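## Task

There are two test-sieve sets, each made of a pan, a sieve and a cover. Separate the set sitting on the work bench and get all six pieces completely inside the tote, then move the tote onto the steel shelf at the end wall. No cover or sieve may have any portion of its skirt (bottom rim) sunk inside another piece. The tote must finish resting on the shelf with nothing of it hanging past the shelf edge. Any number of robots may be used. At the end, release everything and back the robots away. A robot that tips over or is left leaning counts as failure. Anything that stays in place only because a robot is holding it is not counted as achieved.

## Robot and tools

Robots: two identical Hello Robot Stretch 4 units, r1 and r2, each about 1.6 m tall. Each has an omni-wheel base (rim within 0.23 m of its origin), a lift on a mast, a single arm that telescopes forward, a three-joint wrist and a two-finger gripper. Cameras per robot: r1_head_camera, r1_head_left_camera, r1_head_right_camera, r1_wrist_camera (same names with r2_). Loose objects may occasionally get a brief push from outside.

Frames: each robot reports in its own base frame: origin on the floor below the base centre, x ahead, y to the left, z up. hand_pose is a point between the open fingertips, in this frame; its printed value may be slightly off. Odometry frame = the base frame at scene start; base_odometry counts wheel rotation only, so slipping looks like travel; heading runs -3.142 to 3.142, left positive. Robots cannot see each other in their state; use images, lidar_m and wrist_depth_mm to judge relative placement.

execute_actions(actions, cameras): actions is a list holding one action or none (empty list = just report state and images). An action is an object keyed "r1" and/or "r2". Per robot you may give "base", "joints" or both, plus optional "pace" and "contact_limits"; or only "end_of_arm": "enable_torque" to revive wrist/gripper motors that shut off. All motions in one action start at once. Each action lasts at most 15 s.
- base: exactly one relative move from where the base last measured itself: translate_m (metres, forward +, -2 to 2), strafe_m (metres, sideways, left +, -2 to 2) or rotate_rad (radians, counter-clockwise from above +, -3.2 to 3.2).
- joints: absolute targets by name, each a single number: lift_m 0 to 1.2 m; arm_m 0 to 0.55 m extension; wrist_yaw_rad -1.134 to 4.276 (0 forward, + left, 3.14 stowed; above 3.4 the arm may obstruct); wrist_pitch_rad -1.117 to 4.259 (0 level, 1.57 pointing down); wrist_roll_rad -1.117 to 4.259 (0 fingers level, + clockwise viewed from behind); gripper_m -0.038 to 0.141 m fingertip gap (below 0 the tips squeeze each other). Done tolerances: lift/arm/gripper ±0.004, yaw/roll ±0.02, pitch ±0.05. Out-of-range joint targets are clipped and noted; any other bad value or unknown key rejects the whole call with no motion.
- pace: "slow", "default", "fast", "max" (base up to 0.1/0.3/0.4/0.6 m/s and 1/2/3/4 rad/s; above lift_m 0.2 speeds shrink, to 0.3 m/s and 1 rad/s at lift_m 1.2).
- contact_limits: {"arm_m": x}, x from 0 (gentlest) to 0.75 (firmest), default 0.5.
- cameras: list of camera names or "all"; omitted/null means all, [] none.
Omitted joints, bases or robots may keep pushing toward earlier targets. If a result reports a stop, later calls in that same reply are skipped.
Example: {"r1": {"base": {"translate_m": 0.3}, "joints": {"gripper_m": 0.05}, "pace": "fast"}}. To unfold the wrist at the start, send lift_m 0.4 with wrist_yaw_rad 0.

wait(seconds 0 to 10): nothing new commanded; returns state and images. zoom_image(camera, region [x0, y0, x1, y1] pixels, max 504x504) enlarges part of a camera's latest full image. read_manual(section "licences") returns licence texts only. finished_scene(scene) ends the current scene (pass its number) irreversibly once the last command has been held; it reports success and gives the next task. Replying without a tool call ends everything.

Result lines: base_status / joint_status per motion: "done" (base: wheels turned the full amount, even if slipping), "off_target" (resting away from target, maybe still pushing), "contact_stop_at_<key>" (hit something; lift, arm or wheels go slack, a slack lift can sag under load and slack wheels can roll), "limit_stop_at_<name>", "time_out", "torque_fault" (wrist motor gave up and goes limp until enable_torque). limit_stop_at_tilt: leaning over 6 degrees; lift, arm and wheels go slack and ignore commands until it rights. limit_stop_at_own_body: joint about to hit the robot itself; move it away; common with pitch below -0.2 and roll below -0.4 or above 4. on_its_own reports uncommanded things; "held at" is the held target. turned_by_wheels vs turned_by_imu differing by over ~0.1 rad means a slip or collision, and heading error is about their difference. base_tilt in degrees (forward/right +), offset up to ~1.5. motor_effort: percent of max, + toward higher values, bracket = peak in last action, noisy. wheel_0/1/2 positive turns the base right. lidar_m: 12 distances in metres, 30-degree sectors, 1st straight ahead then counter-clockwise (4th left, 7th behind, 10th right); "-" means nothing seen or closer than 0.25 m; misses clear objects, thin legs, much behind. wrist_depth_mm: 7x7 grid of median depths 100 to 2000 mm, top-left first. Camera calibration (K, T_world_to_cam in each carrier robot's base frame) is given per camera and may be slightly off.

Gripping: command a gap smaller than the object; smaller squeezes harder and pulls it toward the wrist. Neither gripper_m nor "done" proves a hold; look for a clear change in gripper effort. Tips pressed on a surface can stick: raise the lift.

Avoid: robots pressing into each other (a base in contact moving even millimetres more presses hard and can end the run); carrying over 1 kg with arm_m above 0.2 while driving or turning, especially fast; strong pushes or pulls with a high gripper; holding over ~2 kg with a level gripper (torque fault); joint carrying where unequal travel (up to ~3 cm per metre) can topple a robot; drops, slams and hard hits.

Each tool is called after "Emit:" in YAML: its name, and indented under it one key for each argument.

## Session

I'll start by getting the current state and images.

Emit:
execute_actions:
  actions: []

Scene clock: 0.00 s.
r1.base_odometry: x=+0.000 y=+0.000 heading=+0.000 (m, m, rad; r1's odometry frame)
r1.turned_by_wheels: +0.000 (rad since the last result)
r1.turned_by_imu: +0.000 (rad since the last result)
r1.base_tilt: forward=-0.4 right=-0.9 (deg)
r1.lidar_m: 1.36 1.56 5.17 1.33 0.74 0.62 0.63 0.76 1.34 3.31 3.84 4.10
r1.base_status: not commanded
r1.joint_positions: lift_m=+0.130 arm_m=+0.001 wrist_yaw_rad=+3.160 wrist_pitch_rad=-0.001 wrist_roll_rad=-0.002 gripper_m=+0.057
r1.joint_status: not commanded
r1.motor_effort: lift_m=+21 arm_m=+0 wrist_yaw_rad=-1 wrist_pitch_rad=-4 wrist_roll_rad=-1 gripper_m=-4 wheel_0=+0 wheel_1=+0 wheel_2=+0 (%)
r1.hand_pose: x=-0.1185 y=+0.0820 z=+0.3080 quat_wxyz=(-0.009, +0.000, -0.001, +1.000) (m; r1's base frame)
r1.wrist_depth_mm: - 143 273 778 723 699 668 / - 118 145 778 732 691 654 / - 118 147 768 723 683 647 / 106 138 185 768 732 676 647 / 216 842 798 759 715 668 647 / 878 866 212 750 216 668 640 / 854 831 788 143 683 654 634
r2.base_odometry: x=+0.000 y=+0.000 heading=+0.000 (m, m, rad; r2's odometry frame)
r2.turned_by_wheels: +0.000 (rad since the last result)
r2.turned_by_imu: +0.000 (rad since the last result)
r2.base_tilt: forward=-0.4 right=+0.3 (deg)
r2.lidar_m: 1.70 2.40 1.26 1.04 1.02 1.16 1.95 3.17 3.45 3.68 0.95 1.04
r2.base_status: not commanded
r2.joint_positions: lift_m=+0.264 arm_m=+0.000 wrist_yaw_rad=+3.089 wrist_pitch_rad=-0.001 wrist_roll_rad=+0.015 gripper_m=+0.057
r2.joint_status: not commanded
r2.motor_effort: lift_m=+17 arm_m=-1 wrist_yaw_rad=+1 wrist_pitch_rad=-7 wrist_roll_rad=+0 gripper_m=-3 wheel_0=+0 wheel_1=+0 wheel_2=+0 (%)
r2.hand_pose: x=-0.1128 y=+0.1026 z=+0.4426 quat_wxyz=(+0.027, +0.000, +0.007, +1.000) (m; r2's base frame)
r2.wrist_depth_mm: - 141 - - 1808 1255 1008 / - 133 - - 1808 1281 1025 / 103 138 221 - 1808 1308 1042 / 120 142 - - 1863 1308 1042 / - - - - 1756 1308 1060 / 1618 1618 200 1618 193 1255 1060 / 1138 1078 1098 120 1138 1008 991
pictures: r1_head_camera, r1_head_left_camera, r1_head_right_camera, r1_wrist_camera, r2_head_camera, r2_head_left_camera, r2_head_right_camera, r2_wrist_camera
Images, in order (width x height): r1_head_camera 420x560, r1_head_left_camera 420x672, r1_head_right_camera 420x672, r1_wrist_camera 616x392, r2_head_camera 420x560, r2_head_left_camera 420x672, r2_head_right_camera 420x672, r2_wrist_camera 616x392.

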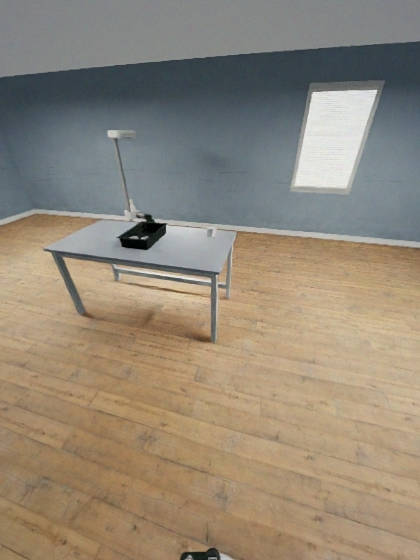

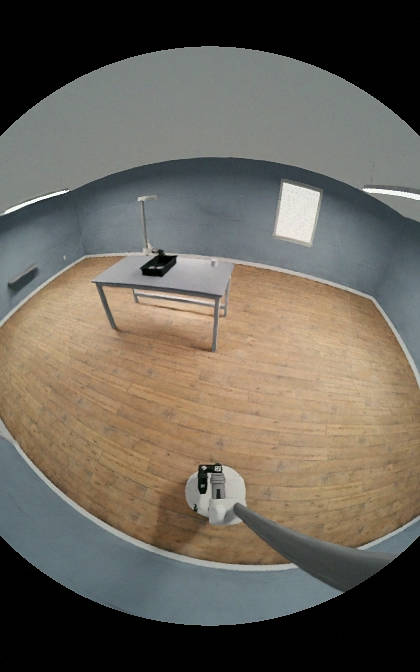

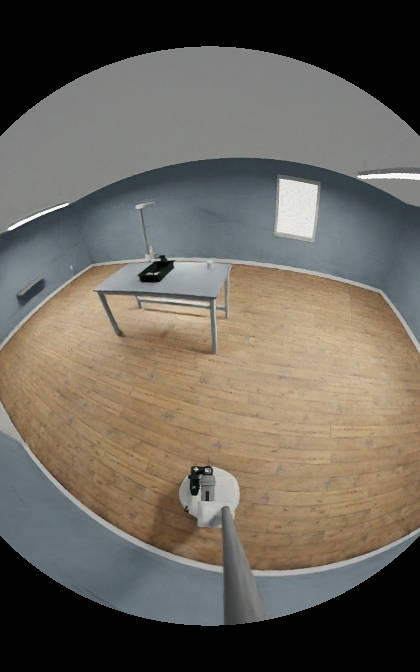

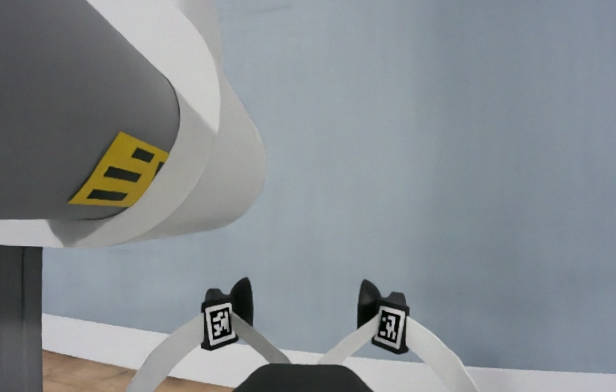

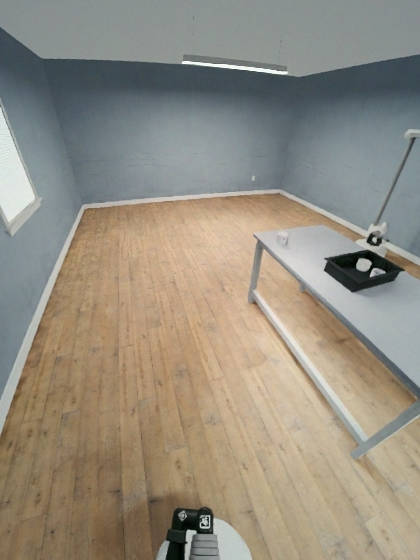

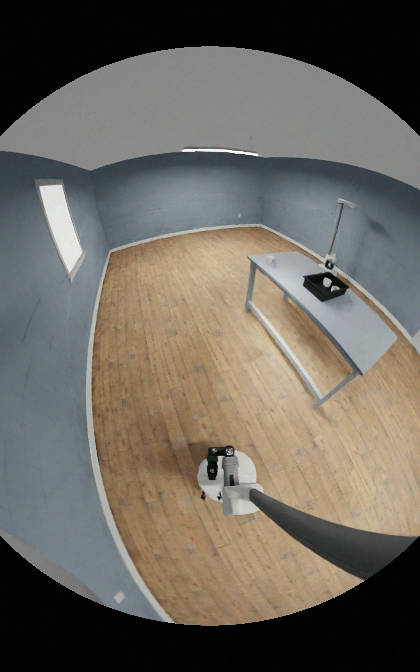

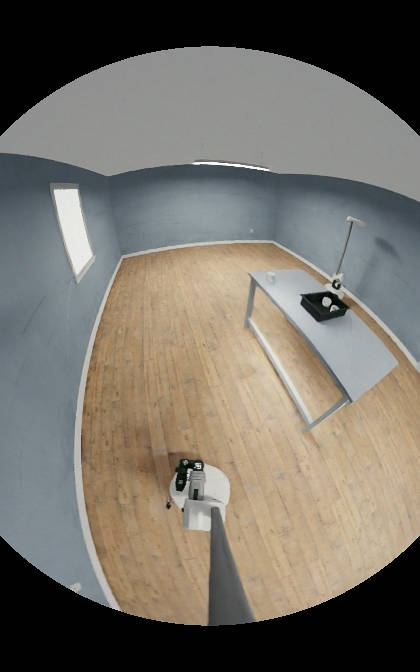

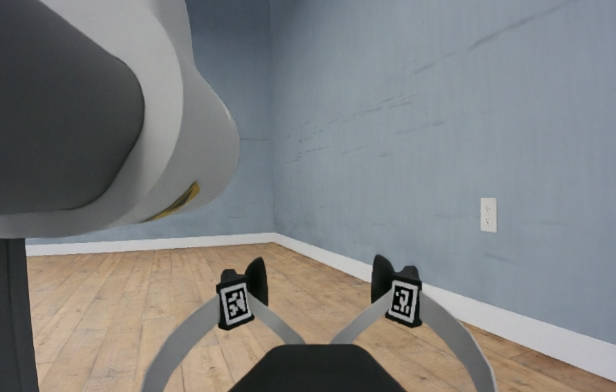

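Emit:
zoom_image:
  camera: "r2_head_camera"
  region: [240, 200, 420, 320]

Emit:
zoom_image:
  camera: "r1_head_camera"
  region: [40, 190, 250, 290]

Emit:
zoom_image:
  camera: "r1_head_left_camera"
  region: [0, 230, 120, 320]

Region (240, 200, 420, 320) of r2_head_camera's 420x560 image, scaled by 2.800, with more detail than that image has.

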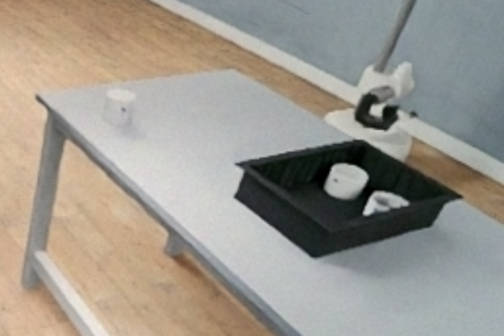

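Region (40, 190, 250, 290) of r1_head_camera's 420x560 image, scaled by 2.400, with more detail than that image has; it fills the top 240 rows of this view, and the rest is white.

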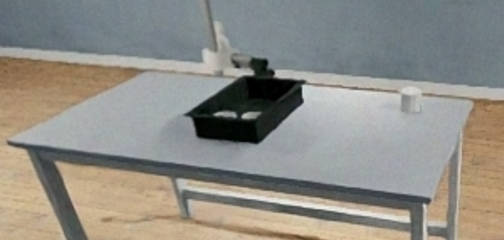

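Region (0, 230, 120, 320) of r1_head_left_camera's 420x672 image, scaled by 4.200, with more detail than that image has; it fills the top 378 rows of this view, and the rest is white.

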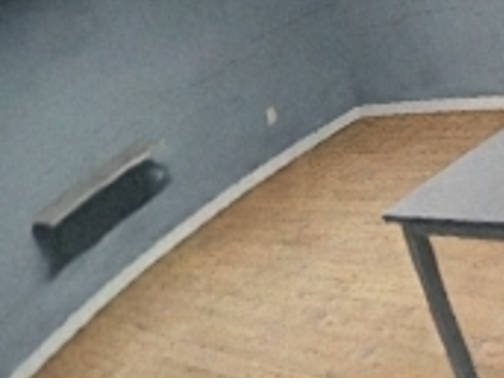

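Emit:
execute_actions:
  actions:
    - {"r1": {"base": {"rotate_rad": -0.276}, "joints": {"lift_m": 0.4, "wrist_yaw_rad": 0}, "pace": "fast"}, "r2": {"base": {"rotate_rad": -1.255}, "joints": {"lift_m": 0.4, "wrist_yaw_rad": 0}, "pace": "fast"}}
  cameras: ["r1_head_camera", "r2_head_camera"]

Scene clock: 80.77 s.
r1.base_odometry: x=+0.000 y=+0.000 heading=-0.276 (m, m, rad; r1's odometry frame)
r1.turned_by_wheels: -0.276 (rad since the last result)
r1.turned_by_imu: -0.283 (rad since the last result)
r1.base_tilt: forward=-0.4 right=-1.0 (deg)
r1.lidar_m: 1.37 1.37 1.87 2.62 0.94 0.66 0.62 0.67 0.93 2.44 3.44 4.22
r1.base_status: done
r1.joint_positions: lift_m=+0.400 arm_m=+0.001 wrist_yaw_rad=+0.000 wrist_pitch_rad=+0.000 wrist_roll_rad=-0.002 gripper_m=+0.057
r1.joint_status: all done
r1.motor_effort: lift_m=+23(26) arm_m=-1(1) wrist_yaw_rad=-2(6) wrist_pitch_rad=-4(5) wrist_roll_rad=-1(0) gripper_m=-3(4) wheel_0=+0(7) wheel_1=+0(8) wheel_2=+1(12) (%)
r1.hand_pose: x=+0.4602 y=-0.0873 z=+0.5782 quat_wxyz=(+1.000, -0.001, +0.000, +0.000) (m; r1's base frame)
r1.wrist_depth_mm: - - - - - - - / - - - - - - - / - - - - - - - / 1708 1138 - - - - - / - - - - - - - / - 1808 212 - 216 - - / 1537 1366 1397 144 1430 1537 1661
r2.base_odometry: x=+0.000 y=+0.000 heading=-1.255 (m, m, rad; r2's odometry frame)
r2.turned_by_wheels: -1.255 (rad since the last result)
r2.turned_by_imu: -1.280 (rad since the last result)
r2.base_tilt: forward=-0.4 right=+0.3 (deg)
r2.lidar_m: 0.90 0.95 1.30 4.36 1.53 1.08 1.02 1.09 1.48 3.51 3.21 3.83
r2.base_status: done
r2.joint_positions: lift_m=+0.400 arm_m=+0.000 wrist_yaw_rad=+0.001 wrist_pitch_rad=+0.000 wrist_roll_rad=+0.015 gripper_m=+0.057
r2.joint_status: all done
r2.motor_effort: lift_m=+21(25) arm_m=+0(1) wrist_yaw_rad=+0(6) wrist_pitch_rad=-6(6) wrist_roll_rad=+0(0) gripper_m=-3(4) wheel_0=-1(7) wheel_1=-1(7) wheel_2=-1(8) (%)
r2.hand_pose: x=+0.4592 y=-0.0873 z=+0.5781 quat_wxyz=(+1.000, +0.007, +0.000, +0.000) (m; r2's base frame)
r2.wrist_depth_mm: - - - - - - - / - - - - - - - / 759 759 1308 - - - - / - - - - - - - / - - 1430 - - - - / - - 200 - 193 1921 1921 / 1430 1366 1397 120 1464 1255 1336
pictures: r1_head_camera, r2_head_camera
Images, in order (width x height): r1_head_camera 420x560, r2_head_camera 420x560.

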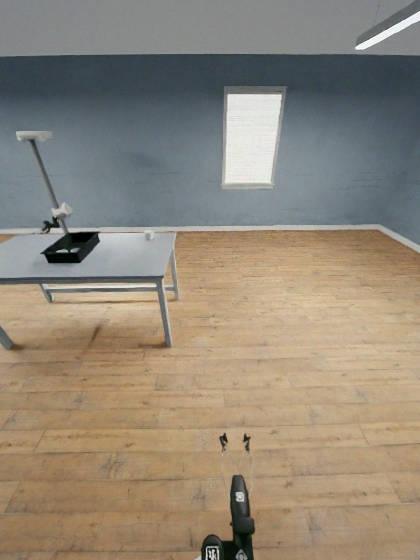

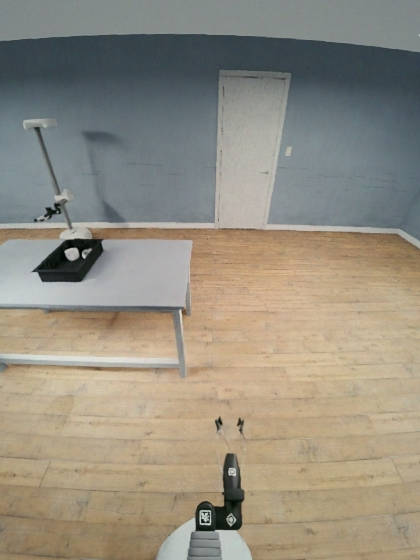

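Emit:
execute_actions:
  actions:
    - {"r1": {"base": {"strafe_m": 1.2}, "joints": {"lift_m": 0.95, "wrist_pitch_rad": 0.6}, "pace": "fast"}, "r2": {"base": {"strafe_m": 1.47}, "joints": {"lift_m": 0.7, "wrist_pitch_rad": 0.2, "gripper_m": 0.13}, "pace": "fast"}}
  cameras: ["r1_head_camera", "r2_head_camera", "r1_wrist_camera", "r2_wrist_camera"]

Scene clock: 91.03 s.
r1.base_odometry: x=+0.327 y=+1.155 heading=-0.276 (m, m, rad; r1's odometry frame)
r1.turned_by_wheels: +0.000 (rad since the last result)
r1.turned_by_imu: +0.002 (rad since the last result)
r1.base_tilt: forward=-0.4 right=-0.9 (deg)
r1.lidar_m: 1.30 1.34 4.00 2.72 1.00 0.69 0.64 0.67 0.96 2.50 4.66 1.37
r1.base_status: done
r1.joint_positions: lift_m=+0.950 arm_m=+0.001 wrist_yaw_rad=+0.000 wrist_pitch_rad=+0.602 wrist_roll_rad=-0.002 gripper_m=+0.057
r1.joint_status: all done
r1.motor_effort: lift_m=+23(30) arm_m=-1(0) wrist_yaw_rad=-2(2) wrist_pitch_rad=-2(1) wrist_roll_rad=-1(0) gripper_m=-4(4) wheel_0=+1(12) wheel_1=-2(10) wheel_2=+0(0) (%)
r1.hand_pose: x=+0.4094 y=-0.0874 z=+0.9647 quat_wxyz=(+0.955, -0.001, +0.296, +0.000) (m; r1's base frame)
r1.wrist_depth_mm: - - - - - - - / - 1308 1308 1229 1308 1397 - / - 1229 - - - 1921 - / - - - - - - - / 1618 1661 1708 1661 1756 1661 1708 / 1366 1430 213 1464 215 1430 1430 / 1229 1160 1205 144 1205 1229 1281
r2.base_odometry: x=+1.397 y=+0.456 heading=-1.255 (m, m, rad; r2's odometry frame)
r2.turned_by_wheels: +0.000 (rad since the last result)
r2.turned_by_imu: -0.002 (rad since the last result)
r2.base_tilt: forward=-0.5 right=+0.4 (deg)
r2.lidar_m: 0.89 3.78 3.89 3.75 1.53 1.11 1.04 1.11 1.49 3.99 1.35 0.95
r2.base_status: done
r2.joint_positions: lift_m=+0.700 arm_m=+0.000 wrist_yaw_rad=+0.000 wrist_pitch_rad=+0.202 wrist_roll_rad=+0.015 gripper_m=+0.130
r2.joint_status: all done
r2.motor_effort: lift_m=+21(21) arm_m=+0(1) wrist_yaw_rad=+1(0) wrist_pitch_rad=-7(9) wrist_roll_rad=-1(1) gripper_m=-2(2) wheel_0=+1(11) wheel_1=+1(13) wheel_2=-1(2) (%)
r2.hand_pose: x=+0.4533 y=-0.0874 z=+0.8200 quat_wxyz=(+0.995, +0.007, +0.101, -0.001) (m; r2's base frame)
r2.wrist_depth_mm: - - - - - - - / - - - - - - - / - - - - - 1008 - / - - 750 750 750 759 750 / - - 798 - - - - / 1808 1756 788 1863 1661 1576 1708 / 1464 1430 1464 122 1464 1366 1397
pictures: r1_head_camera, r1_wrist_camera, r2_head_camera, r2_wrist_camera
camera_calibration (this result's frames):
r1_wrist_camera: T_world_to_cam=[[0.00819078, -0.999882, 0.0130175, -0.103676], [-0.530027, -0.01538, -0.847841, 1.09343], [0.847941, 0.0000448361, -0.53009, 0.391025], [0, 0, 0, 1]] pos_world=[0.248827, -0.0868643, 1.13568]
r2_wrist_camera: T_world_to_cam=[[0.0341062, -0.998627, -0.0397495, -0.0589206], [-0.194184, 0.0323932, -0.98043, 0.949632], [0.980372, 0.0411574, -0.192812, -0.0590326], [0, 0, 0, 1]] pos_world=[0.244287, -0.0871717, 0.917324]
Images, in order (width x height): r1_head_camera 420x560, r1_wrist_camera 616x392, r2_head_camera 420x560, r2_wrist_camera 616x392.

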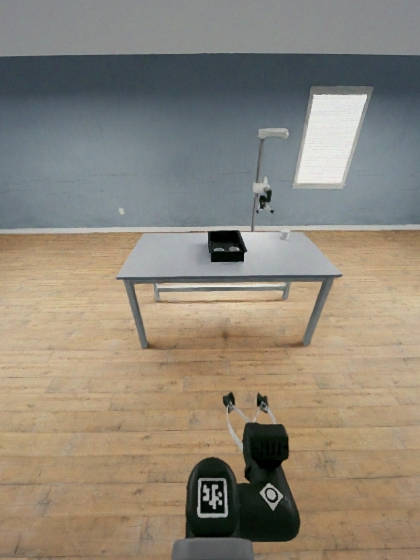

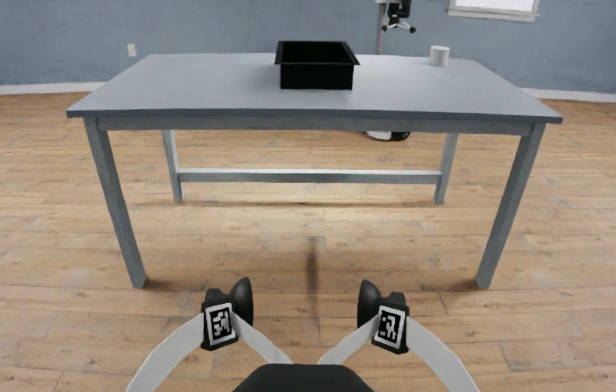

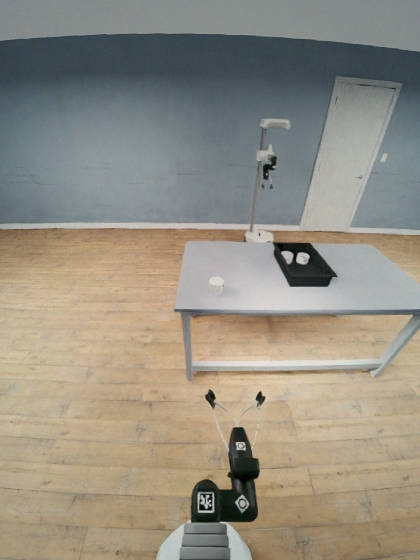

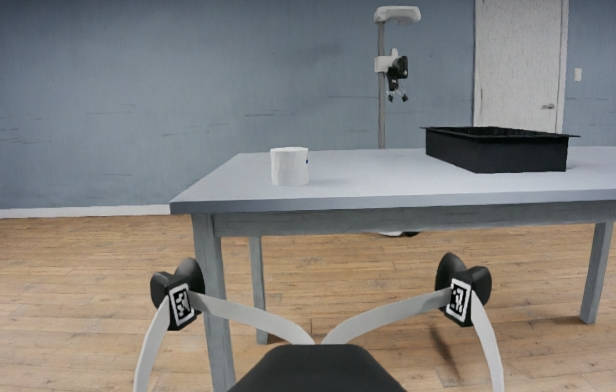

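Emit:
zoom_image:
  camera: "r2_wrist_camera"
  region: [230, 120, 350, 210]

Emit:
zoom_image:
  camera: "r2_head_camera"
  region: [170, 230, 350, 320]

Region (230, 120, 350, 210) of r2_wrist_camera's 616x392 image, scaled by 4.200; it fills the top 378 rows of this view, and the rest is white.

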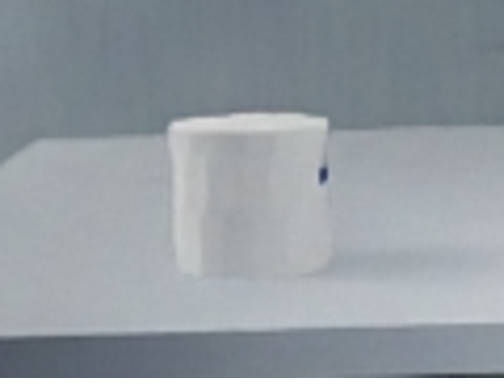

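Region (170, 230, 350, 320) of r2_head_camera's 420x560 image, scaled by 2.800, with more detail than that image has.

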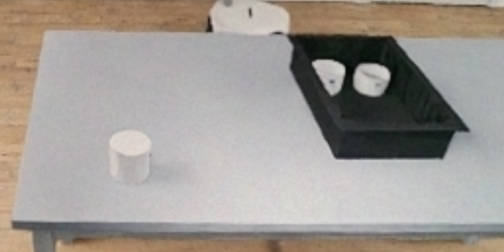

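Emit:
execute_actions:
  actions:
    - {"r1": {"base": {"translate_m": 0.8}, "joints": {"lift_m": 1.1, "wrist_pitch_rad": 0.9, "arm_m": 0.2}, "pace": "fast"}, "r2": {"base": {"translate_m": 0.35}, "pace": "fast"}}
  cameras: ["r1_head_camera", "r2_head_camera", "r1_wrist_camera", "r2_wrist_camera"]

Scene clock: 121.80 s.
r1.base_odometry: x=+1.097 y=+0.937 heading=-0.276 (m, m, rad; r1's odometry frame)
r1.turned_by_wheels: +0.000 (rad since the last result)
r1.turned_by_imu: +0.001 (rad since the last result)
r1.base_tilt: forward=-0.4 right=-1.0 (deg)
r1.lidar_m: 0.51 0.52 0.75 3.83 2.08 1.54 1.45 1.53 2.08 4.51 0.77 0.55
r1.base_status: done
r1.joint_positions: lift_m=+1.100 arm_m=+0.199 wrist_yaw_rad=+0.000 wrist_pitch_rad=+0.901 wrist_roll_rad=-0.002 gripper_m=+0.057
r1.joint_status: all done
r1.motor_effort: lift_m=+23(25) arm_m=+6(5) wrist_yaw_rad=-1(1) wrist_pitch_rad=-1(5) wrist_roll_rad=+0(1) gripper_m=-4(3) wheel_0=-1(7) wheel_1=+2(8) wheel_2=+1(14) (%)
r1.hand_pose: x=+0.5490 y=-0.0874 z=+1.0519 quat_wxyz=(+0.900, -0.001, +0.436, +0.000) (m; r1's base frame)
r1.wrist_depth_mm: - - - - - - - / 891 866 878 768 866 891 904 / 759 741 723 750 723 778 778 / 647 654 627 661 609 661 668 / 574 580 569 530 525 591 585 / 517 521 213 521 216 525 525 / 473 462 462 143 466 473 484
r2.base_odometry: x=+1.506 y=+0.123 heading=-1.255 (m, m, rad; r2's odometry frame)
r2.turned_by_wheels: +0.000 (rad since the last result)
r2.turned_by_imu: -0.002 (rad since the last result)
r2.base_tilt: forward=-0.5 right=+0.3 (deg)
r2.lidar_m: 0.53 0.58 3.90 3.77 2.04 1.48 1.39 1.47 2.01 4.56 0.82 0.55
r2.base_status: done
r2.joint_positions: lift_m=+0.700 arm_m=+0.000 wrist_yaw_rad=+0.000 wrist_pitch_rad=+0.202 wrist_roll_rad=+0.015 gripper_m=+0.130
r2.joint_status: not commanded
r2.motor_effort: lift_m=+21(21) arm_m=-1(1) wrist_yaw_rad=+1(1) wrist_pitch_rad=-6(6) wrist_roll_rad=-1(1) gripper_m=-1(3) wheel_0=-1(5) wheel_1=-2(4) wheel_2=+0(8) (%)
r2.hand_pose: x=+0.4533 y=-0.0874 z=+0.8200 quat_wxyz=(+0.995, +0.007, +0.101, -0.001) (m; r2's base frame)
r2.wrist_depth_mm: - - - - - - - / - - - - - - - / - - - - - - 904 / - - 654 627 691 668 559 / - 442 439 436 424 410 402 / 1756 355 353 355 353 353 404 / 1464 410 1430 122 1464 1366 1397
pictures: r1_head_camera, r1_wrist_camera, r2_head_camera, r2_wrist_camera
camera_calibration (this result's frames):
r1_wrist_camera: T_world_to_cam=[[0.0116224, -0.999882, 0.0100476, -0.104727], [-0.756601, -0.0153634, -0.653697, 1.16144], [0.653774, -0.0000045056, -0.75669, 0.66381], [0, 0, 0, 1]] pos_world=[0.445985, -0.0868682, 1.26258]
r2_wrist_camera: T_world_to_cam=[[0.0340765, -0.998628, -0.0397495, -0.0589155], [-0.194183, 0.032399, -0.98043, 0.949632], [0.980373, 0.0411283, -0.192812, -0.0590328], [0, 0, 0, 1]] pos_world=[0.244284, -0.0871739, 0.917324]
Images, in order (width x height): r1_head_camera 420x560, r1_wrist_camera 616x392, r2_head_camera 420x560, r2_wrist_camera 616x392.

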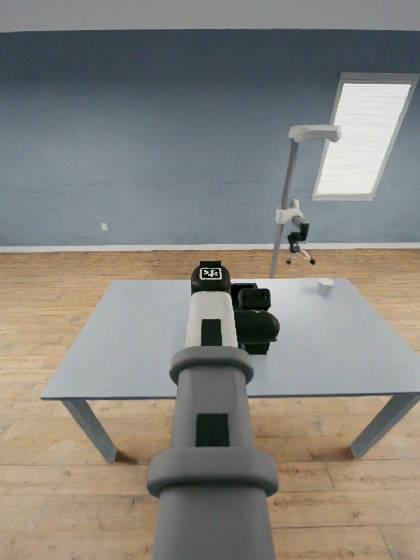

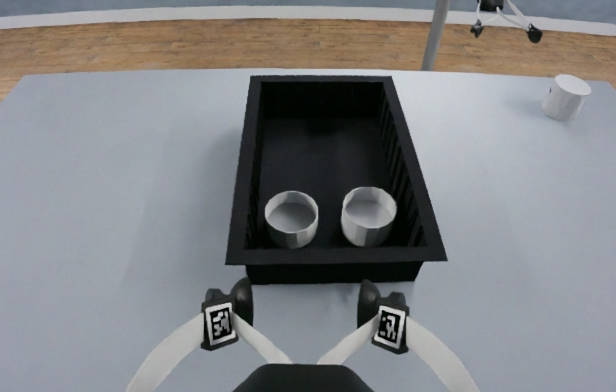

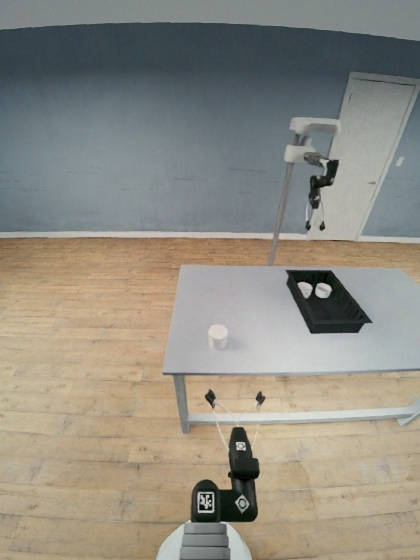

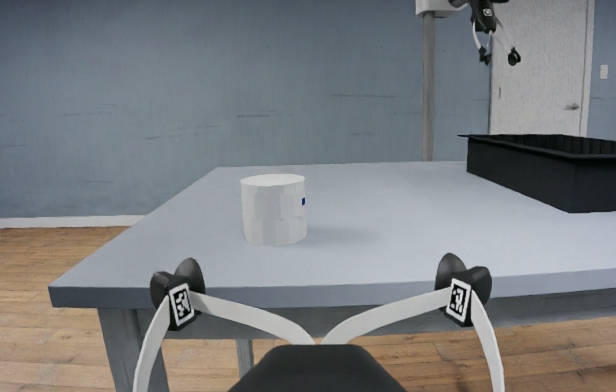

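Emit:
zoom_image:
  camera: "r2_wrist_camera"
  region: [210, 150, 350, 270]

Emit:
zoom_image:
  camera: "r1_wrist_camera"
  region: [220, 160, 460, 290]

Emit:
zoom_image:
  camera: "r2_head_camera"
  region: [270, 255, 390, 345]

Region (210, 150, 350, 270) of r2_wrist_camera's 616x392 image, scaled by 3.600; it fills the top 432 rows of this view, and the rest is white.

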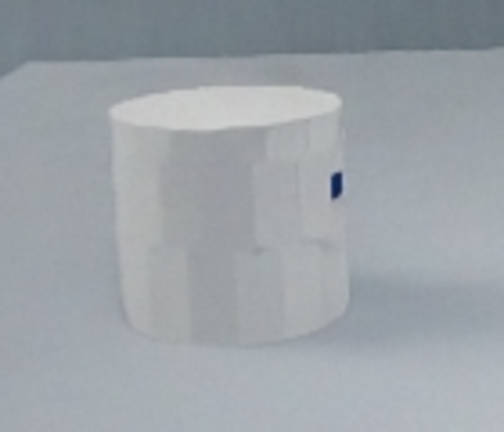

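Region (220, 160, 460, 290) of r1_wrist_camera's 616x392 image, scaled by 2.100; it fills the top 273 rows of this view, and the rest is white.

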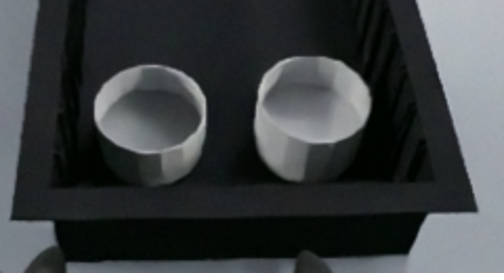

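Region (270, 255, 390, 345) of r2_head_camera's 420x560 image, scaled by 4.200, with more detail than that image has; it fills the top 378 rows of this view, and the rest is white.

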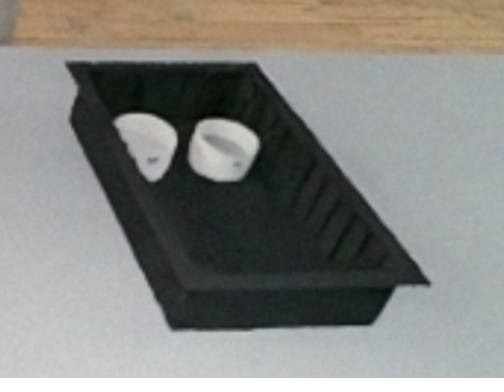

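Emit:
execute_actions:
  actions:
    - {"r1": {"joints": {"lift_m": 1.15, "wrist_pitch_rad": 1.35, "arm_m": 0.5}, "pace": "fast"}, "r2": {"base": {"strafe_m": 0.063}}}
  cameras: ["r1_wrist_camera", "r2_wrist_camera"]

Scene clock: 152.47 s.
r1.base_odometry: x=+1.097 y=+0.937 heading=-0.276 (m, m, rad; r1's odometry frame)
r1.turned_by_wheels: +0.000 (rad since the last result)
r1.turned_by_imu: -0.001 (rad since the last result)
r1.base_tilt: forward=-0.3 right=-1.0 (deg)
r1.lidar_m: 0.48 0.54 0.73 3.84 2.04 1.53 1.44 1.51 2.09 4.51 0.74 0.53
r1.base_status: not commanded
r1.joint_positions: lift_m=+1.150 arm_m=+0.499 wrist_yaw_rad=+0.000 wrist_pitch_rad=+1.350 wrist_roll_rad=-0.002 gripper_m=+0.057
r1.joint_status: all done
r1.motor_effort: lift_m=+23(28) arm_m=+6(1) wrist_yaw_rad=-1(0) wrist_pitch_rad=+0(6) wrist_roll_rad=+0(1) gripper_m=-4(5) wheel_0=+0(0) wheel_1=+2(2) wheel_2=+2(2) (%)
r1.hand_pose: x=+0.7330 y=-0.0874 z=+1.0466 quat_wxyz=(+0.781, -0.001, +0.625, +0.001) (m; r1's base frame)
r1.wrist_depth_mm: 597 603 591 521 517 609 603 / 569 574 564 569 569 569 585 / 554 554 549 544 554 559 554 / 525 525 521 530 521 539 535 / 504 504 500 504 492 508 512 / 488 492 212 492 216 488 496 / 477 473 477 144 477 480 477
r2.base_odometry: x=+1.566 y=+0.143 heading=-1.255 (m, m, rad; r2's odometry frame)
r2.turned_by_wheels: +0.000 (rad since the last result)
r2.turned_by_imu: -0.001 (rad since the last result)
r2.base_tilt: forward=-0.4 right=+0.3 (deg)
r2.lidar_m: 0.51 3.39 3.85 3.68 2.03 1.47 1.39 1.49 2.04 4.62 0.84 0.51
r2.base_status: done
r2.joint_positions: lift_m=+0.700 arm_m=+0.000 wrist_yaw_rad=+0.000 wrist_pitch_rad=+0.202 wrist_roll_rad=+0.015 gripper_m=+0.130
r2.joint_status: not commanded
r2.motor_effort: lift_m=+21(21) arm_m=-1(1) wrist_yaw_rad=+1(1) wrist_pitch_rad=-7(7) wrist_roll_rad=-1(1) gripper_m=-1(2) wheel_0=+2(8) wheel_1=+0(4) wheel_2=-1(1) (%)
r2.hand_pose: x=+0.4533 y=-0.0874 z=+0.8200 quat_wxyz=(+0.995, +0.007, +0.101, -0.001) (m; r2's base frame)
r2.wrist_depth_mm: - - - - - - - / - - - - - - - / - - - - - - 904 / - - 741 462 691 661 615 / - - 436 433 424 410 399 / 1863 353 355 353 351 353 402 / 1464 1366 798 122 1464 1366 1397
pictures: r1_wrist_camera, r2_wrist_camera
camera_calibration (this result's frames):
r1_wrist_camera: T_world_to_cam=[[0.0149684, -0.99988, 0.00402329, -0.102957], [-0.965376, -0.0154996, -0.2604, 1.03865], [0.260431, 0.0000137782, -0.965492, 1.04635], [0, 0, 0, 1]] pos_world=[0.731725, -0.0868606, 1.28112]
r2_wrist_camera: T_world_to_cam=[[0.0340765, -0.998628, -0.0397495, -0.0589155], [-0.194183, 0.032399, -0.98043, 0.949632], [0.980373, 0.0411283, -0.192812, -0.0590328], [0, 0, 0, 1]] pos_world=[0.244284, -0.0871739, 0.917324]
Images, in order (width x height): r1_wrist_camera 616x392, r2_wrist_camera 616x392.

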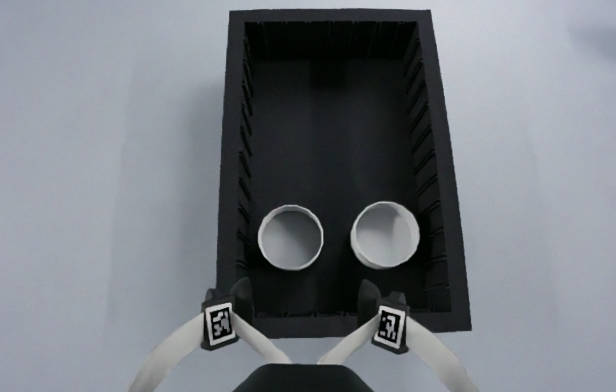

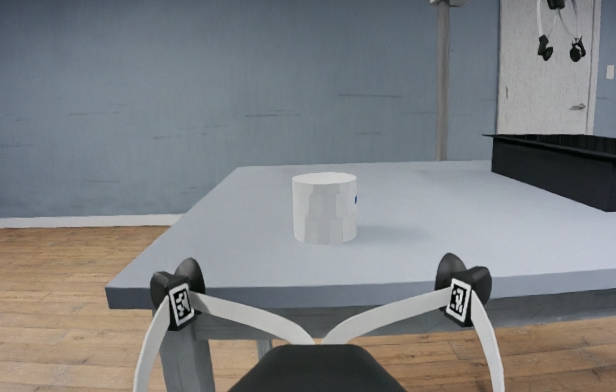

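Emit:
zoom_image:
  camera: "r1_wrist_camera"
  region: [230, 180, 450, 320]

Region (230, 180, 450, 320) of r1_wrist_camera's 616x392 image, scaled by 2.291; it fills the top 321 rows of this view, and the rest is white.

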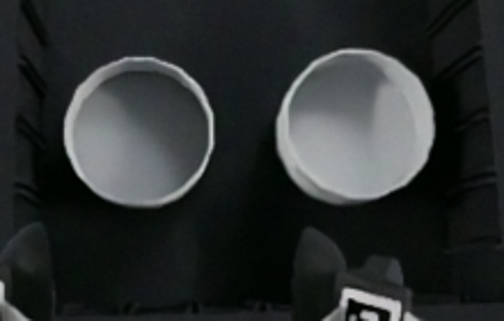

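Emit:
execute_actions:
  actions:
    - {"r2": {"base": {"translate_m": 0.2}, "joints": {"lift_m": 1.08, "wrist_pitch_rad": 1.57}, "pace": "fast"}}
  cameras: ["r2_head_camera", "r2_wrist_camera", "r2_head_right_camera"]

Scene clock: 201.93 s.
r1.base_odometry: x=+1.097 y=+0.937 heading=-0.276 (m, m, rad; r1's odometry frame)
r1.turned_by_wheels: +0.000 (rad since the last result)
r1.turned_by_imu: -0.001 (rad since the last result)
r1.base_tilt: forward=-0.4 right=-1.0 (deg)
r1.lidar_m: 0.49 0.51 0.75 3.84 2.06 1.52 1.42 1.50 2.07 4.50 0.74 0.53
r1.base_status: not commanded
r1.joint_positions: lift_m=+1.150 arm_m=+0.499 wrist_yaw_rad=+0.000 wrist_pitch_rad=+1.350 wrist_roll_rad=-0.002 gripper_m=+0.057
r1.joint_status: not commanded
r1.motor_effort: lift_m=+23(23) arm_m=+5(6) wrist_yaw_rad=-2(1) wrist_pitch_rad=+2(1) wrist_roll_rad=-1(0) gripper_m=-3(3) wheel_0=+0(0) wheel_1=+2(2) wheel_2=+2(2) (%)
r1.hand_pose: x=+0.7330 y=-0.0874 z=+1.0466 quat_wxyz=(+0.781, -0.001, +0.625, +0.001) (m; r1's base frame)
r1.wrist_depth_mm: 603 597 597 530 512 603 609 / 580 580 564 574 564 580 585 / 549 559 544 549 544 559 554 / 530 525 521 530 512 535 539 / 504 508 504 504 488 512 512 / 484 496 211 492 216 488 500 / 473 469 473 144 469 477 484
r2.base_odometry: x=+1.628 y=-0.047 heading=-1.256 (m, m, rad; r2's odometry frame)
r2.turned_by_wheels: +0.000 (rad since the last result)
r2.turned_by_imu: -0.002 (rad since the last result)
r2.base_tilt: forward=-0.5 right=+0.4 (deg)
r2.lidar_m: 0.33 0.37 3.86 3.69 2.36 1.69 1.60 1.70 2.31 4.61 0.52 0.33
r2.base_status: done
r2.joint_positions: lift_m=+1.080 arm_m=+0.000 wrist_yaw_rad=+0.000 wrist_pitch_rad=+1.570 wrist_roll_rad=+0.015 gripper_m=+0.130
r2.joint_status: all done
r2.motor_effort: lift_m=+22(23) arm_m=+0(1) wrist_yaw_rad=+2(1) wrist_pitch_rad=-1(4) wrist_roll_rad=+0(1) gripper_m=+1(2) wheel_0=-1(5) wheel_1=-2(3) wheel_2=-1(12) (%)
r2.hand_pose: x=+0.1709 y=-0.0874 z=+0.9694 quat_wxyz=(+0.707, +0.005, +0.707, -0.005) (m; r2's base frame)
r2.wrist_depth_mm: 1255 1229 436 430 427 424 421 / 1255 1255 654 1229 1205 1182 1182 / 1255 1229 1229 1229 1205 1205 1182 / 1255 1229 1229 1229 1205 1205 1182 / 1255 1229 1008 991 1229 1229 1182 / 1255 1255 1008 991 1205 1205 1205 / 1281 1255 1229 122 1229 1205 1205
pictures: r2_head_camera, r2_head_right_camera, r2_wrist_camera
camera_calibration (this result's frames):
r2_wrist_camera: T_world_to_cam=[[-0.0320782, -0.998634, -0.0412368, -0.0306479], [-0.999447, 0.0324133, -0.00748259, 0.235753], [0.00880899, 0.0409739, -0.999121, 1.19435], [0, 0, 0, 1]] pos_world=[0.224118, -0.0871846, 1.1938]
Images, in order (width x height): r2_head_camera 420x560, r2_head_right_camera 420x672, r2_wrist_camera 616x392.

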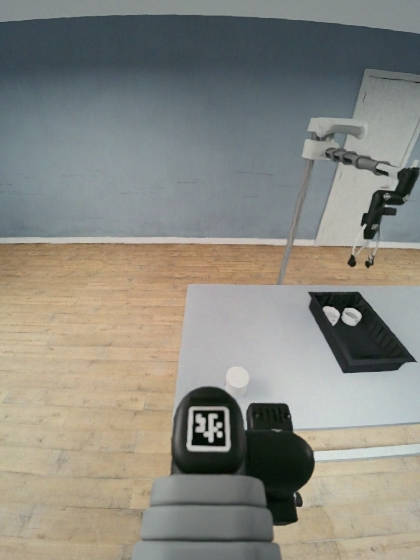

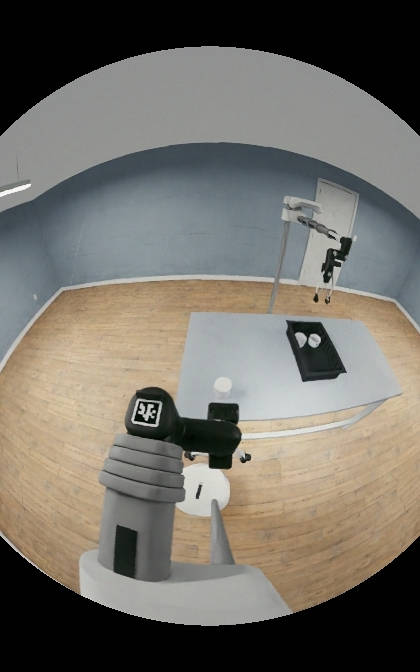

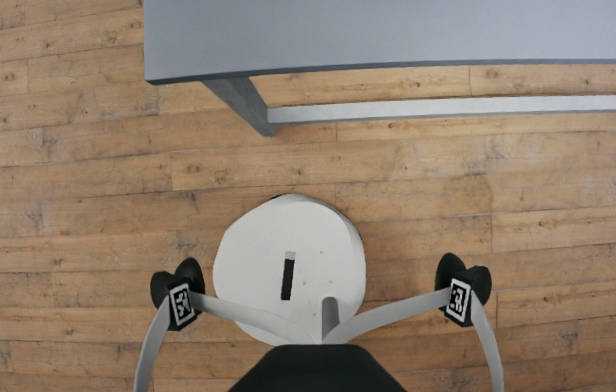

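Emit:
zoom_image:
  camera: "r2_head_camera"
  region: [300, 285, 420, 380]

Emit:
execute_actions:
  actions:
    - {"r2": {"joints": {"arm_m": 0.345}, "pace": "fast"}}
  cameras: ["r2_wrist_camera", "r2_head_right_camera", "r2_head_left_camera"]

Region (300, 285, 420, 380) of r2_head_camera's 420x560 image, scaled by 4.200, with more detail than that image has; it fills the top 399 rows of this view, and the rest is white.

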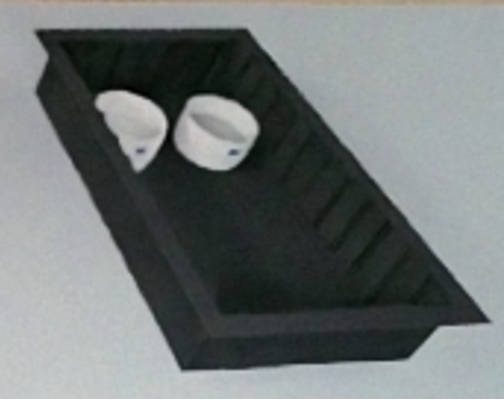

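Scene clock: 210.30 s.
r1.base_odometry: x=+1.097 y=+0.937 heading=-0.276 (m, m, rad; r1's odometry frame)
r1.turned_by_wheels: +0.000 (rad since the last result)
r1.turned_by_imu: -0.001 (rad since the last result)
r1.base_tilt: forward=-0.3 right=-1.0 (deg)
r1.lidar_m: 0.51 0.53 0.74 3.83 2.09 1.53 1.44 1.53 2.07 4.50 0.75 0.55
r1.base_status: not commanded
r1.joint_positions: lift_m=+1.150 arm_m=+0.499 wrist_yaw_rad=+0.000 wrist_pitch_rad=+1.350 wrist_roll_rad=-0.002 gripper_m=+0.057
r1.joint_status: not commanded
r1.motor_effort: lift_m=+22(23) arm_m=+5(6) wrist_yaw_rad=-1(2) wrist_pitch_rad=+1(1) wrist_roll_rad=+0(0) gripper_m=-4(3) wheel_0=+0(0) wheel_1=+2(2) wheel_2=+2(1) (%)
r1.hand_pose: x=+0.7330 y=-0.0874 z=+1.0466 quat_wxyz=(+0.781, -0.001, +0.625, +0.001) (m; r1's base frame)
r1.wrist_depth_mm: 597 597 591 530 517 609 603 / 574 574 574 569 569 574 585 / 549 549 549 549 544 549 549 / 535 525 521 525 517 535 539 / 512 512 500 504 488 512 512 / 496 492 211 492 215 484 488 / 473 469 473 144 466 480 473
r2.base_odometry: x=+1.628 y=-0.047 heading=-1.256 (m, m, rad; r2's odometry frame)
r2.turned_by_wheels: +0.000 (rad since the last result)
r2.turned_by_imu: -0.001 (rad since the last result)
r2.base_tilt: forward=-0.5 right=+0.3 (deg)
r2.lidar_m: 0.32 0.38 3.87 3.70 2.32 1.68 1.62 1.68 2.32 4.58 0.54 0.36
r2.base_status: not commanded
r2.joint_positions: lift_m=+1.080 arm_m=+0.344 wrist_yaw_rad=+0.000 wrist_pitch_rad=+1.570 wrist_roll_rad=+0.015 gripper_m=+0.130
r2.joint_status: all done
r2.motor_effort: lift_m=+21(21) arm_m=+4(4) wrist_yaw_rad=+1(1) wrist_pitch_rad=+0(0) wrist_roll_rad=+0(0) gripper_m=+0(3) wheel_0=-1(1) wheel_1=-2(2) wheel_2=-1(1) (%)
r2.hand_pose: x=+0.5154 y=-0.0874 z=+0.9694 quat_wxyz=(+0.707, +0.005, +0.707, -0.005) (m; r2's base frame)
r2.wrist_depth_mm: 1229 1229 430 430 424 421 421 / 1255 1229 433 433 430 424 421 / 1255 1229 436 430 427 427 421 / 1255 1255 436 433 430 427 424 / 1255 1255 436 362 430 427 424 / 1255 1255 439 436 433 427 430 / 1255 1255 442 122 433 820 1205
pictures: r2_head_left_camera, r2_head_right_camera, r2_wrist_camera
camera_calibration (this result's frames):
r2_wrist_camera: T_world_to_cam=[[-0.0318423, -0.998642, -0.0412409, -0.0197154], [-0.999453, 0.0321825, -0.00761067, 0.580163], [0.00892757, 0.040976, -0.99912, 1.19125], [0, 0, 0, 1]] pos_world=[0.568583, -0.0871723, 1.1938]
Images, in order (width x height): r2_head_left_camera 420x672, r2_head_right_camera 420x672, r2_wrist_camera 616x392.

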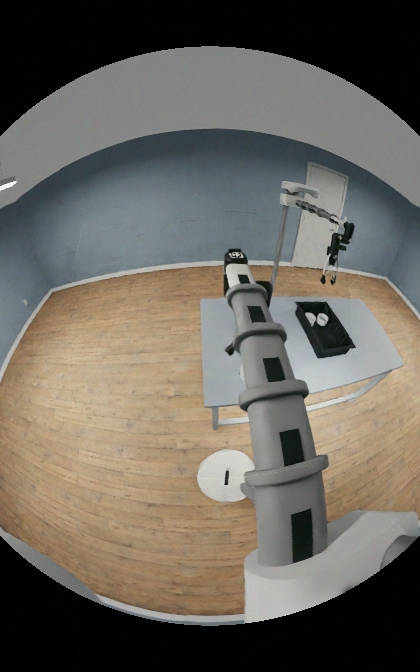

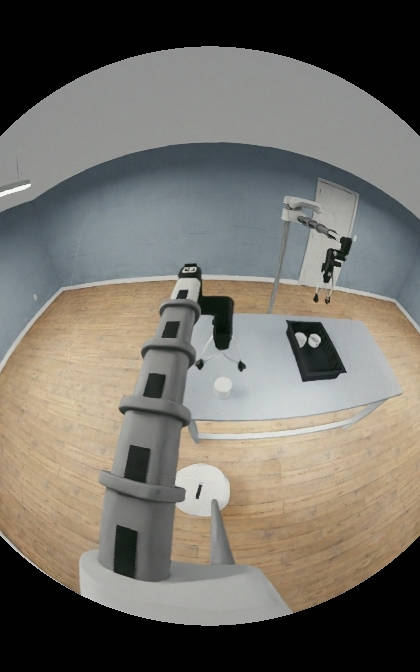

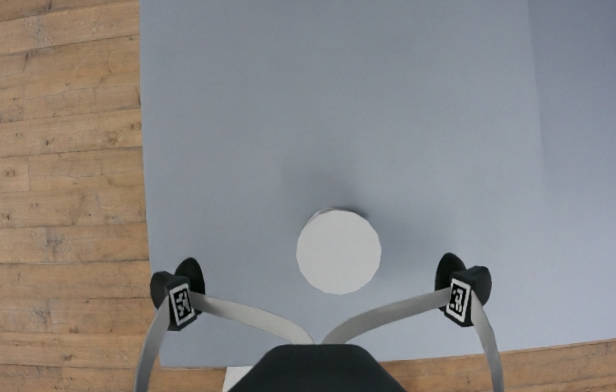

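Emit:
execute_actions:
  actions:
    - {"r1": {"base": {"strafe_m": -0.58}, "joints": {"lift_m": 0.86, "wrist_pitch_rad": 0.3, "arm_m": 0.3, "gripper_m": 0.13}, "pace": "fast"}, "r2": {"base": {"strafe_m": -0.015}, "joints": {"lift_m": 0.99, "arm_m": 0.349}}}
  cameras: ["r1_wrist_camera", "r2_wrist_camera", "r1_head_camera"]

Scene clock: 256.50 s.
r1.base_odometry: x=+0.939 y=+0.379 heading=-0.276 (m, m, rad; r1's odometry frame)
r1.turned_by_wheels: +0.000 (rad since the last result)
r1.turned_by_imu: -0.003 (rad since the last result)
r1.base_tilt: forward=-0.4 right=-1.0 (deg)
r1.lidar_m: 0.49 0.53 0.72 4.40 2.06 1.54 1.44 1.51 2.07 3.91 4.07 0.56
r1.base_status: done
r1.joint_positions: lift_m=+0.860 arm_m=+0.301 wrist_yaw_rad=+0.000 wrist_pitch_rad=+0.303 wrist_roll_rad=-0.002 gripper_m=+0.130
r1.joint_status: all done
r1.motor_effort: lift_m=+19(18) arm_m=-5(9) wrist_yaw_rad=+0(1) wrist_pitch_rad=-4(10) wrist_roll_rad=+0(1) gripper_m=+0(3) wheel_0=+1(8) wheel_1=-2(10) wheel_2=+0(5) (%)
r1.hand_pose: x=+0.7472 y=-0.0874 z=+0.9524 quat_wxyz=(+0.989, -0.001, +0.151, +0.000) (m; r1's base frame)
r1.wrist_depth_mm: - - - 530 - - - / - - - - - - - / - - - - - - - / - - - - - - - / 732 750 759 676 - - - / 535 496 559 574 569 1808 1921 / 442 433 439 148 449 1499 1576
r2.base_odometry: x=+1.614 y=-0.052 heading=-1.256 (m, m, rad; r2's odometry frame)
r2.turned_by_wheels: +0.000 (rad since the last result)
r2.turned_by_imu: -0.002 (rad since the last result)
r2.base_tilt: forward=-0.4 right=+0.3 (deg)
r2.lidar_m: 0.33 0.35 3.85 3.70 2.33 1.68 1.58 1.69 2.31 4.60 0.52 0.39
r2.base_status: done
r2.joint_positions: lift_m=+0.990 arm_m=+0.348 wrist_yaw_rad=+0.000 wrist_pitch_rad=+1.570 wrist_roll_rad=+0.015 gripper_m=+0.130
r2.joint_status: all done
r2.motor_effort: lift_m=+14(16) arm_m=+4(8) wrist_yaw_rad=+0(1) wrist_pitch_rad=-1(1) wrist_roll_rad=+0(1) gripper_m=+4(0) wheel_0=+1(6) wheel_1=-1(6) wheel_2=-1(2) (%)
r2.hand_pose: x=+0.5194 y=-0.0874 z=+0.8800 quat_wxyz=(+0.707, +0.005, +0.707, -0.005) (m; r2's base frame)
r2.wrist_depth_mm: 1138 343 343 340 336 334 332 / 1138 345 343 342 338 336 332 / 1138 347 343 342 340 336 336 / 1160 349 345 343 340 338 336 / 1160 349 347 271 342 338 336 / 1182 351 347 271 342 340 338 / 1160 351 351 122 345 342 340
pictures: r1_head_camera, r1_wrist_camera, r2_wrist_camera
camera_calibration (this result's frames):
r1_wrist_camera: T_world_to_cam=[[0.00389204, -0.999882, 0.0148272, -0.104819], [-0.256552, -0.0153295, -0.966409, 1.17063], [0.966523, -0.0000426587, -0.256582, -0.25103], [0, 0, 0, 1]] pos_world=[0.543361, -0.0868721, 1.06845]
r2_wrist_camera: T_world_to_cam=[[-0.0318648, -0.998641, -0.0412377, -0.023266], [-0.999453, 0.0322009, -0.00751167, 0.583356], [0.00882935, 0.0409758, -0.999121, 1.10198], [0, 0, 0, 1]] pos_world=[0.572566, -0.0871733, 1.10443]
Images, in order (width x height): r1_head_camera 420x560, r1_wrist_camera 616x392, r2_wrist_camera 616x392.

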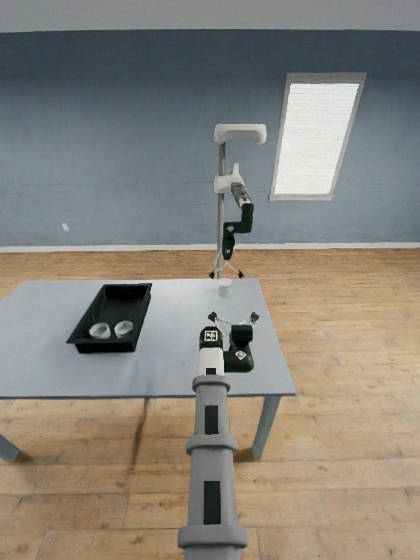

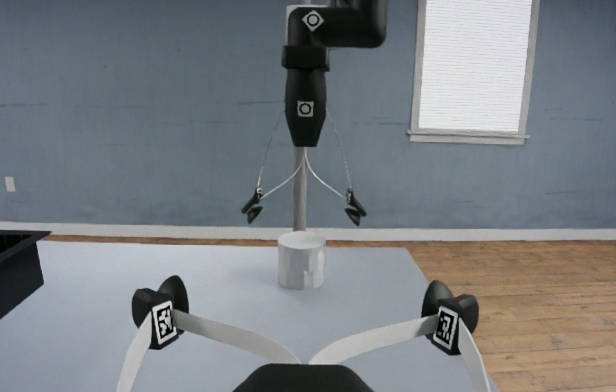

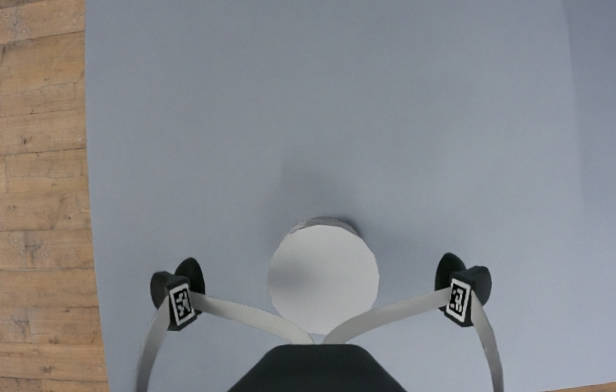

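Emit:
zoom_image:
  camera: "r1_wrist_camera"
  region: [220, 150, 390, 300]

Region (220, 150, 390, 300) of r1_wrist_camera's 616x392 image, scaled by 2.965; it fills the top 445 rows of this view, and the rest is white.

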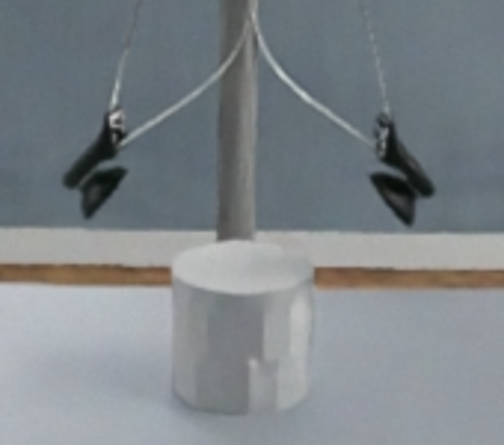

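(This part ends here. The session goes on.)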